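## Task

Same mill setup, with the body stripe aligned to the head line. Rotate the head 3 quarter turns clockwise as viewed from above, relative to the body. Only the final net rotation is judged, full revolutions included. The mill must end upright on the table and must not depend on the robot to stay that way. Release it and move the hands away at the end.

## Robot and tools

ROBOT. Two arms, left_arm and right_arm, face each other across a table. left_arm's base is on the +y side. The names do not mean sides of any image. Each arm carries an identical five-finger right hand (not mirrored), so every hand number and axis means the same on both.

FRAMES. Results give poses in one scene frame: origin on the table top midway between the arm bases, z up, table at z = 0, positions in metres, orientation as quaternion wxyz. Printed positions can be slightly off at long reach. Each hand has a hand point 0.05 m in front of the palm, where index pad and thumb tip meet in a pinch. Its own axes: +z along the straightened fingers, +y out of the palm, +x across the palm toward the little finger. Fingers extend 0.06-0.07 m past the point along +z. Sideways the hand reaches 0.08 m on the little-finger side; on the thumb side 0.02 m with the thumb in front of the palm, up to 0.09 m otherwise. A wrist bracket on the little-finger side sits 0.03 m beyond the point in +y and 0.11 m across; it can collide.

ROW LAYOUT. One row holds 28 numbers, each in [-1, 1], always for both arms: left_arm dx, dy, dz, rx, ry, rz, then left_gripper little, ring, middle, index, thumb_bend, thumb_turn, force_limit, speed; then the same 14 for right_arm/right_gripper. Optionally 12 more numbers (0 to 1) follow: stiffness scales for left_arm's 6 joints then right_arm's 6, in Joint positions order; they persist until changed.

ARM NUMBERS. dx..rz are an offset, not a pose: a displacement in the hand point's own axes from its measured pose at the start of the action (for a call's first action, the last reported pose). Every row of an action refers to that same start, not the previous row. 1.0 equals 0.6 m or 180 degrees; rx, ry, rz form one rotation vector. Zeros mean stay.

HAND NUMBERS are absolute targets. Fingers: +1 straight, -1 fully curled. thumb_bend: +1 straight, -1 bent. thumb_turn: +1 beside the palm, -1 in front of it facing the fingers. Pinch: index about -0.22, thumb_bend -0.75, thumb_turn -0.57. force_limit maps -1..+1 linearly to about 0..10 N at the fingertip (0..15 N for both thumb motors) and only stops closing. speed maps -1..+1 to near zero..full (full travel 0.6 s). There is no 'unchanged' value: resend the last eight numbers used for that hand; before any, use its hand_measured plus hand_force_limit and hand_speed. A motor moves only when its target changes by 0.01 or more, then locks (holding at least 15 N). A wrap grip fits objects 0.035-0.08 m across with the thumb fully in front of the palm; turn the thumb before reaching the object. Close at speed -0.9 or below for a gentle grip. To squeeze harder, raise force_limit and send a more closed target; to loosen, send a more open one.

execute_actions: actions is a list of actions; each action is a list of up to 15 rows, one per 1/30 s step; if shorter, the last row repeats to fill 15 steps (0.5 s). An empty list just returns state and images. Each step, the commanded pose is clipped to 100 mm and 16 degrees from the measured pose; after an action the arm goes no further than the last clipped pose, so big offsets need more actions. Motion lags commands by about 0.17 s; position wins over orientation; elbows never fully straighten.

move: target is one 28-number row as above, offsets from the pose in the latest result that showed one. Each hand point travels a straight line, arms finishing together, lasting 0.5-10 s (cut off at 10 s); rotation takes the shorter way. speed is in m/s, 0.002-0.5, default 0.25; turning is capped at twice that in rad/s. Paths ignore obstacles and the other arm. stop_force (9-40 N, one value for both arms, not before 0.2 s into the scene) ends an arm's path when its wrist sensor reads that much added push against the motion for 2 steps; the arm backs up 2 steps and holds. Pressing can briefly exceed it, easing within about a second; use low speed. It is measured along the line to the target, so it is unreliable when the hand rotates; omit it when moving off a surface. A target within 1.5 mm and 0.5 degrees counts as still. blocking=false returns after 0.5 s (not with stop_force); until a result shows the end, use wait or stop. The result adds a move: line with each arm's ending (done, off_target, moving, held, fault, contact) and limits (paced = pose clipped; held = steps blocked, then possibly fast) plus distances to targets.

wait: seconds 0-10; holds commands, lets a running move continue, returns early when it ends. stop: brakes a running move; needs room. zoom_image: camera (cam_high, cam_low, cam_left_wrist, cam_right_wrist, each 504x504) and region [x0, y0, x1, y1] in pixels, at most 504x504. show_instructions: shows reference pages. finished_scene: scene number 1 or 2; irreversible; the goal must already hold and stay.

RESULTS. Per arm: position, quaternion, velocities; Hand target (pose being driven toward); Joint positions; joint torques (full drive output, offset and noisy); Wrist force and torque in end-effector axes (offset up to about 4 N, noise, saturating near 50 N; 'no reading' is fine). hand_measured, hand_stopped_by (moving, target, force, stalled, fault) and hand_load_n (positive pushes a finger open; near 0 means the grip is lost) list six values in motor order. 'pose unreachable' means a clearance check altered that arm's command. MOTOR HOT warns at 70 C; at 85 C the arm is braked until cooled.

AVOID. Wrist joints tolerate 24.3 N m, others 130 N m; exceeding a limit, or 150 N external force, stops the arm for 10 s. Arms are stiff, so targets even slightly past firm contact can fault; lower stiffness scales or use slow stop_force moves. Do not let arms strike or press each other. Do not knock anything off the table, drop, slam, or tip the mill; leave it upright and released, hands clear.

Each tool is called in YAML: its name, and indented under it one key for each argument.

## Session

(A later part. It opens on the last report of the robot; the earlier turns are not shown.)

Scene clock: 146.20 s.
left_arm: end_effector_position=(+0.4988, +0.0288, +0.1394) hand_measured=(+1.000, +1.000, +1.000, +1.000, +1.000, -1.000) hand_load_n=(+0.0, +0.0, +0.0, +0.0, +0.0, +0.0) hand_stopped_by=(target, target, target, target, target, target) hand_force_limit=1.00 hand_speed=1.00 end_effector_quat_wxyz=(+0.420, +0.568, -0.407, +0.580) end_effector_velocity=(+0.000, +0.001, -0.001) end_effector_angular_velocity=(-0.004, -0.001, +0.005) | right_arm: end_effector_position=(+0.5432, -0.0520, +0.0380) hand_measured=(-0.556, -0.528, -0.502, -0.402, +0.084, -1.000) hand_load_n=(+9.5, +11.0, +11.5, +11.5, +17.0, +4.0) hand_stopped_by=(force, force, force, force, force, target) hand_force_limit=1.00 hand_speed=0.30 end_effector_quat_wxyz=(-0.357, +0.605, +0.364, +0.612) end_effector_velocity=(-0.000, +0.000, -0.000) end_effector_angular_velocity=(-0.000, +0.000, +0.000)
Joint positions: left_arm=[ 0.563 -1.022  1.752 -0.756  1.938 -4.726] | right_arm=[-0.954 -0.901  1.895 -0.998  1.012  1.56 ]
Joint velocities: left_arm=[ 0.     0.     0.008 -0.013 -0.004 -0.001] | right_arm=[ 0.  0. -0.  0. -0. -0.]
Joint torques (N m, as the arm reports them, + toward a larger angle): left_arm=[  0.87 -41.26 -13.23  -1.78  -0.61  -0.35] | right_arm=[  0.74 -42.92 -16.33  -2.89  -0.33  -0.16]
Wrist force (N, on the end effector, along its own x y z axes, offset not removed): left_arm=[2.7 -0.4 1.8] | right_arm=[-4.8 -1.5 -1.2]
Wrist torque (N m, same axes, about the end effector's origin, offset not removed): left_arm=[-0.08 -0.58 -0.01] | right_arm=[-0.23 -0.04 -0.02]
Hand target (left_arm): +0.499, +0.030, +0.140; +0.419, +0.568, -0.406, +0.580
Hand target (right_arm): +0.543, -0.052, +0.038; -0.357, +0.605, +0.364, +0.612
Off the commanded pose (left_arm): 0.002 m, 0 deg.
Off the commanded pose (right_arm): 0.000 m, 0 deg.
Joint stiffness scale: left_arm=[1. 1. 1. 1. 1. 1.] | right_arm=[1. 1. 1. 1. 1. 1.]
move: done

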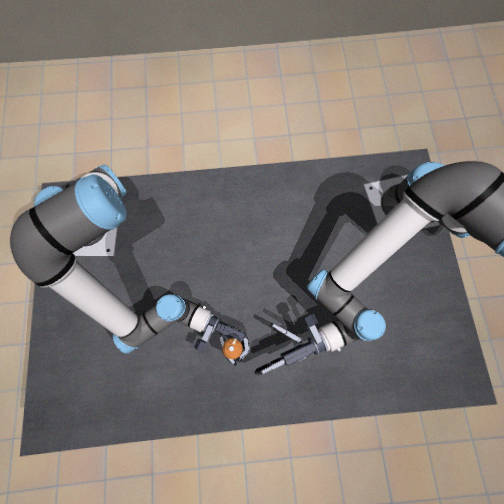

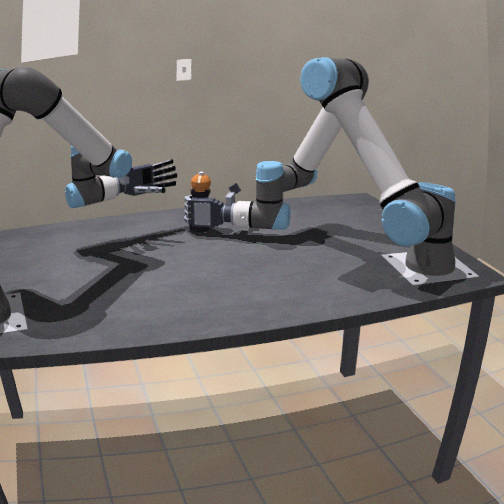

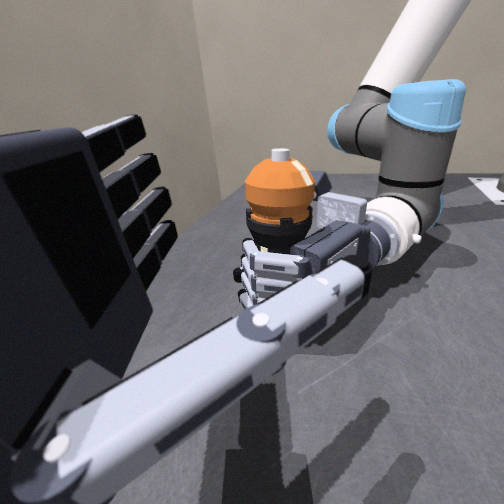

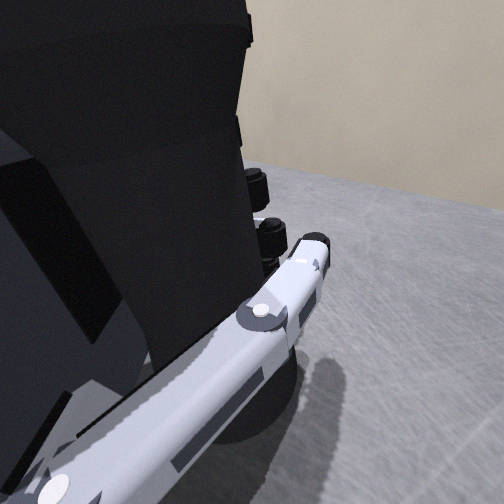

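The claw is at about 12° and the line at about 56°, which is on target.

move:
  target: [0,0,-0.15,0,0,0,1,1,1,1,1,-1,1,1,0,0,0,0,0,0,1,1,1,1,1,-1,1,-0.2]

move:
  target: [0,0,0,0,0,0,1,1,1,1,1,-1,1,1,0.02,-0.05,-0.3,0,0,0,1,1,1,1,1,-1,1,-0.2]
  speed: 0.15

Scene clock: 152.33 s.
left_arm: end_effector_position=(+0.4708, +0.1126, +0.1373) hand_measured=(+1.000, +1.000, +1.000, +1.000, +1.000, -1.000) hand_load_n=(+0.0, +0.0, +0.0, +0.0, +0.0, +0.0) hand_stopped_by=(target, target, target, target, target, target) hand_force_limit=1.00 hand_speed=1.00 end_effector_quat_wxyz=(+0.420, +0.567, -0.407, +0.580) end_effector_velocity=(-0.000, -0.000, -0.001) end_effector_angular_velocity=(+0.002, +0.002, -0.001) | right_arm: end_effector_position=(+0.5433, -0.0519, +0.0384) hand_measured=(+1.000, +1.000, +1.000, +1.000, +1.000, -1.000) hand_load_n=(+0.0, +0.0, +0.0, +0.0, +0.0, +0.0) hand_stopped_by=(target, target, target, target, target, target) hand_force_limit=1.00 hand_speed=-0.20 end_effector_quat_wxyz=(-0.357, +0.605, +0.364, +0.612) end_effector_velocity=(+0.000, +0.000, +0.001) end_effector_angular_velocity=(+0.001, -0.001, +0.000)
Joint positions: left_arm=[ 0.636 -1.144  1.968 -0.852  2.011 -4.728] | right_arm=[-0.954 -0.901  1.895 -0.999  1.012  1.56 ]
Joint velocities: left_arm=[-0.001  0.002  0.     0.     0.    -0.001] | right_arm=[ 0.    -0.001 -0.     0.     0.     0.   ]
Joint torques (N m, as the arm reports them, + toward a larger angle): left_arm=[  2.42 -35.03 -11.68  -1.74   0.19  -0.47] | right_arm=[  0.49 -39.21 -13.57  -1.29  -0.16   0.  ]
Wrist force (N, on the end effector, along its own x y z axes, offset not removed): left_arm=[5.2 0.4 4.4] | right_arm=[-0.8 -0.6 0.2]
Wrist torque (N m, same axes, about the end effector's origin, offset not removed): left_arm=[0.15 -1.06 0.30] | right_arm=[0.05 0.09 0.12]
Hand target (left_arm): +0.470, +0.114, +0.137; +0.420, +0.568, -0.407, +0.580
Hand target (right_arm): +0.543, -0.052, +0.038; -0.357, +0.605, +0.364, +0.612
Off the commanded pose (left_arm): 0.002 m, 0 deg.
Off the commanded pose (right_arm): 0.000 m, 0 deg.
Joint stiffness scale: left_arm=[1. 1. 1. 1. 1. 1.] | right_arm=[1. 1. 1. 1. 1. 1.]
move: done

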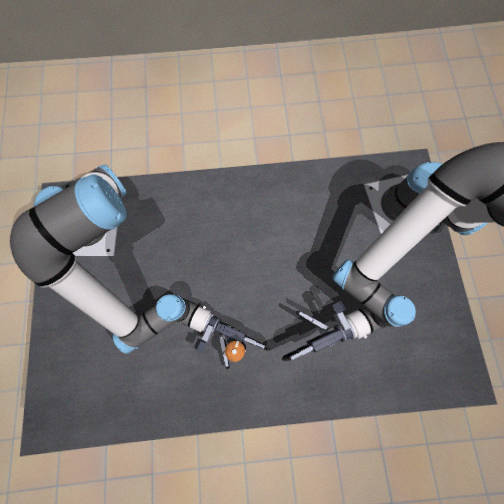

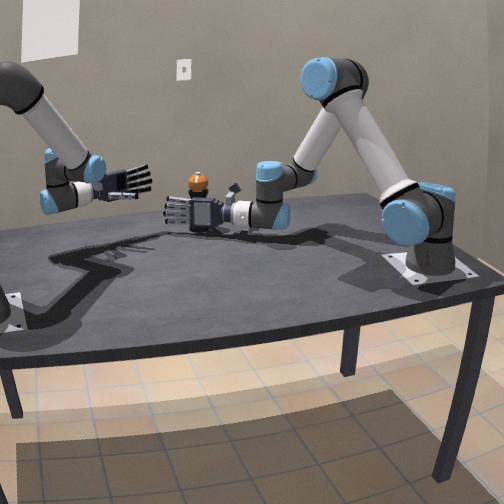

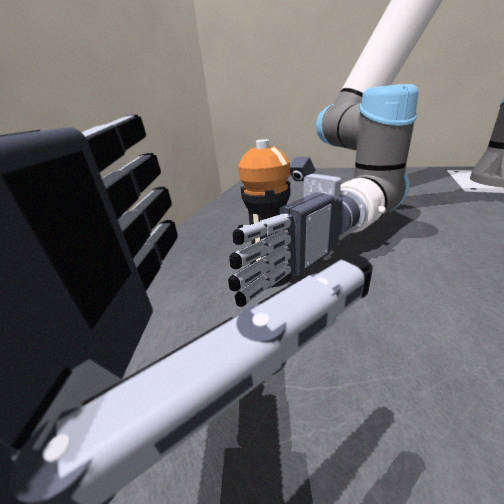

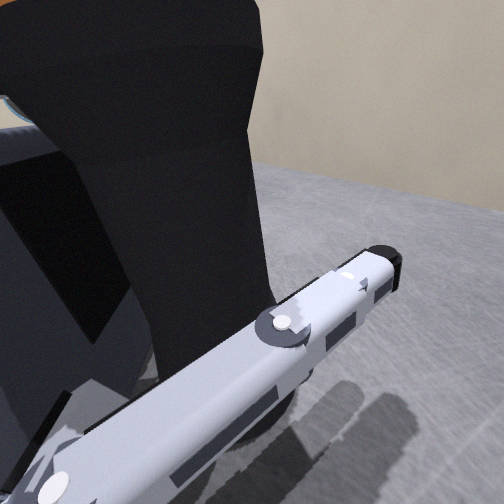

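Scene clock: 154.13 s.
left_arm: end_effector_position=(+0.4707, +0.1126, +0.1373) hand_measured=(+1.000, +1.000, +1.000, +1.000, +1.000, -1.000) hand_load_n=(+0.0, +0.0, +0.0, +0.0, +0.0, +0.0) hand_stopped_by=(target, target, target, target, target, target) hand_force_limit=1.00 hand_speed=1.00 end_effector_quat_wxyz=(+0.420, +0.567, -0.407, +0.580) end_effector_velocity=(-0.000, -0.000, -0.000) end_effector_angular_velocity=(-0.000, +0.000, -0.000) | right_arm: end_effector_position=(+0.4318, -0.1942, +0.0494) hand_measured=(+1.000, +1.000, +1.000, +1.000, +1.000, -1.000) hand_load_n=(+0.0, +0.0, +0.0, +0.0, +0.0, +0.0) hand_stopped_by=(target, target, target, target, target, target) hand_force_limit=1.00 hand_speed=-0.20 end_effector_quat_wxyz=(-0.357, +0.604, +0.364, +0.612) end_effector_velocity=(-0.002, -0.000, +0.001) end_effector_angular_velocity=(+0.003, -0.004, +0.010)
Joint positions: left_arm=[ 0.636 -1.144  1.968 -0.852  2.011 -4.728] | right_arm=[-1.184 -1.159  2.425 -1.273  0.782  1.561]
Joint velocities: left_arm=[-0.001  0.001  0.    -0.001 -0.    -0.   ] | right_arm=[-0.007 -0.002  0.007 -0.011 -0.016  0.003]
Joint torques (N m, as the arm reports them, + toward a larger angle): left_arm=[ -0.06 -33.   -16.06  -1.35  -0.35  -0.04] | right_arm=[ -0.44 -26.31  -4.99  -1.54  -0.85   0.46]
Wrist force (N, on the end effector, along its own x y z axes, offset not removed): left_arm=[1.9 3.7 0.3] | right_arm=[-1.8 0.8 0.1]
Wrist torque (N m, same axes, about the end effector's origin, offset not removed): left_arm=[0.92 -0.45 0.22] | right_arm=[0.23 0.31 0.09]
Hand target (left_arm): +0.471, +0.113, +0.137; +0.420, +0.567, -0.407, +0.580
Hand target (right_arm): +0.430, -0.195, +0.049; -0.357, +0.605, +0.364, +0.612
Off the commanded pose (left_arm): 0.000 m, 0 deg.
Off the commanded pose (right_arm): 0.002 m, 0 deg.
Joint stiffness scale: left_arm=[1. 1. 1. 1. 1. 1.] | right_arm=[1. 1. 1. 1. 1. 1.]
move: done

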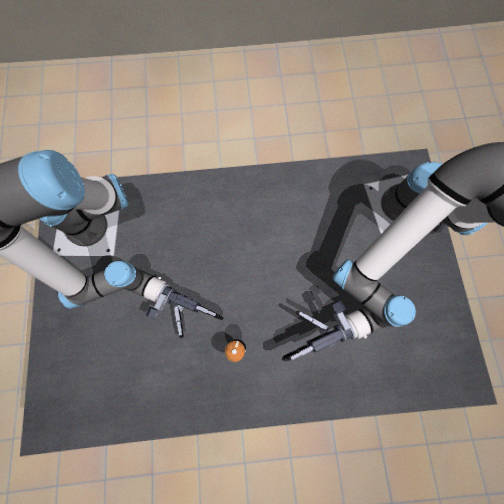

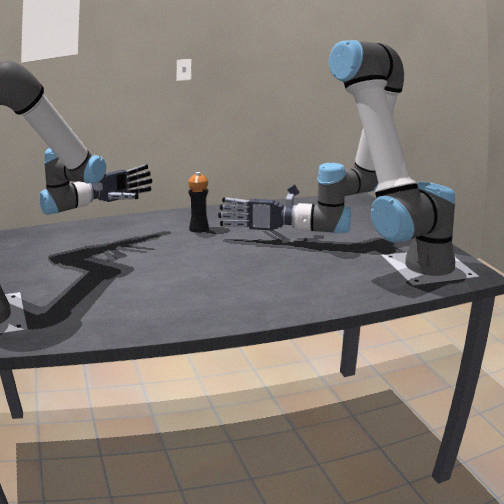

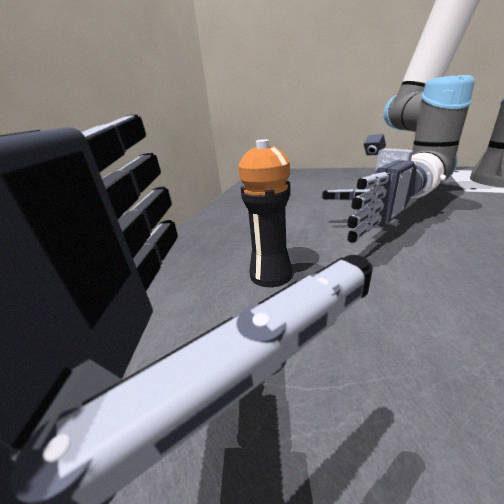

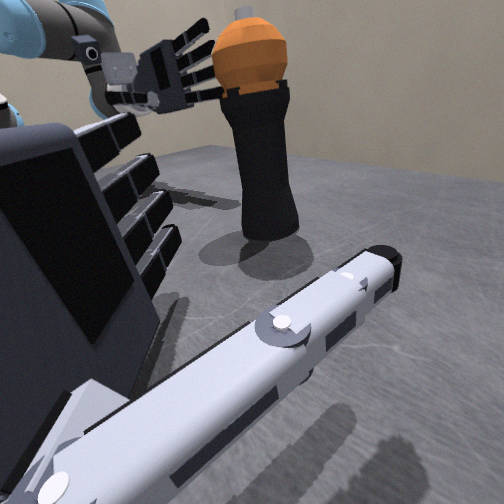

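finished_scene:
  scene: 2

The scene is finished: the task was done.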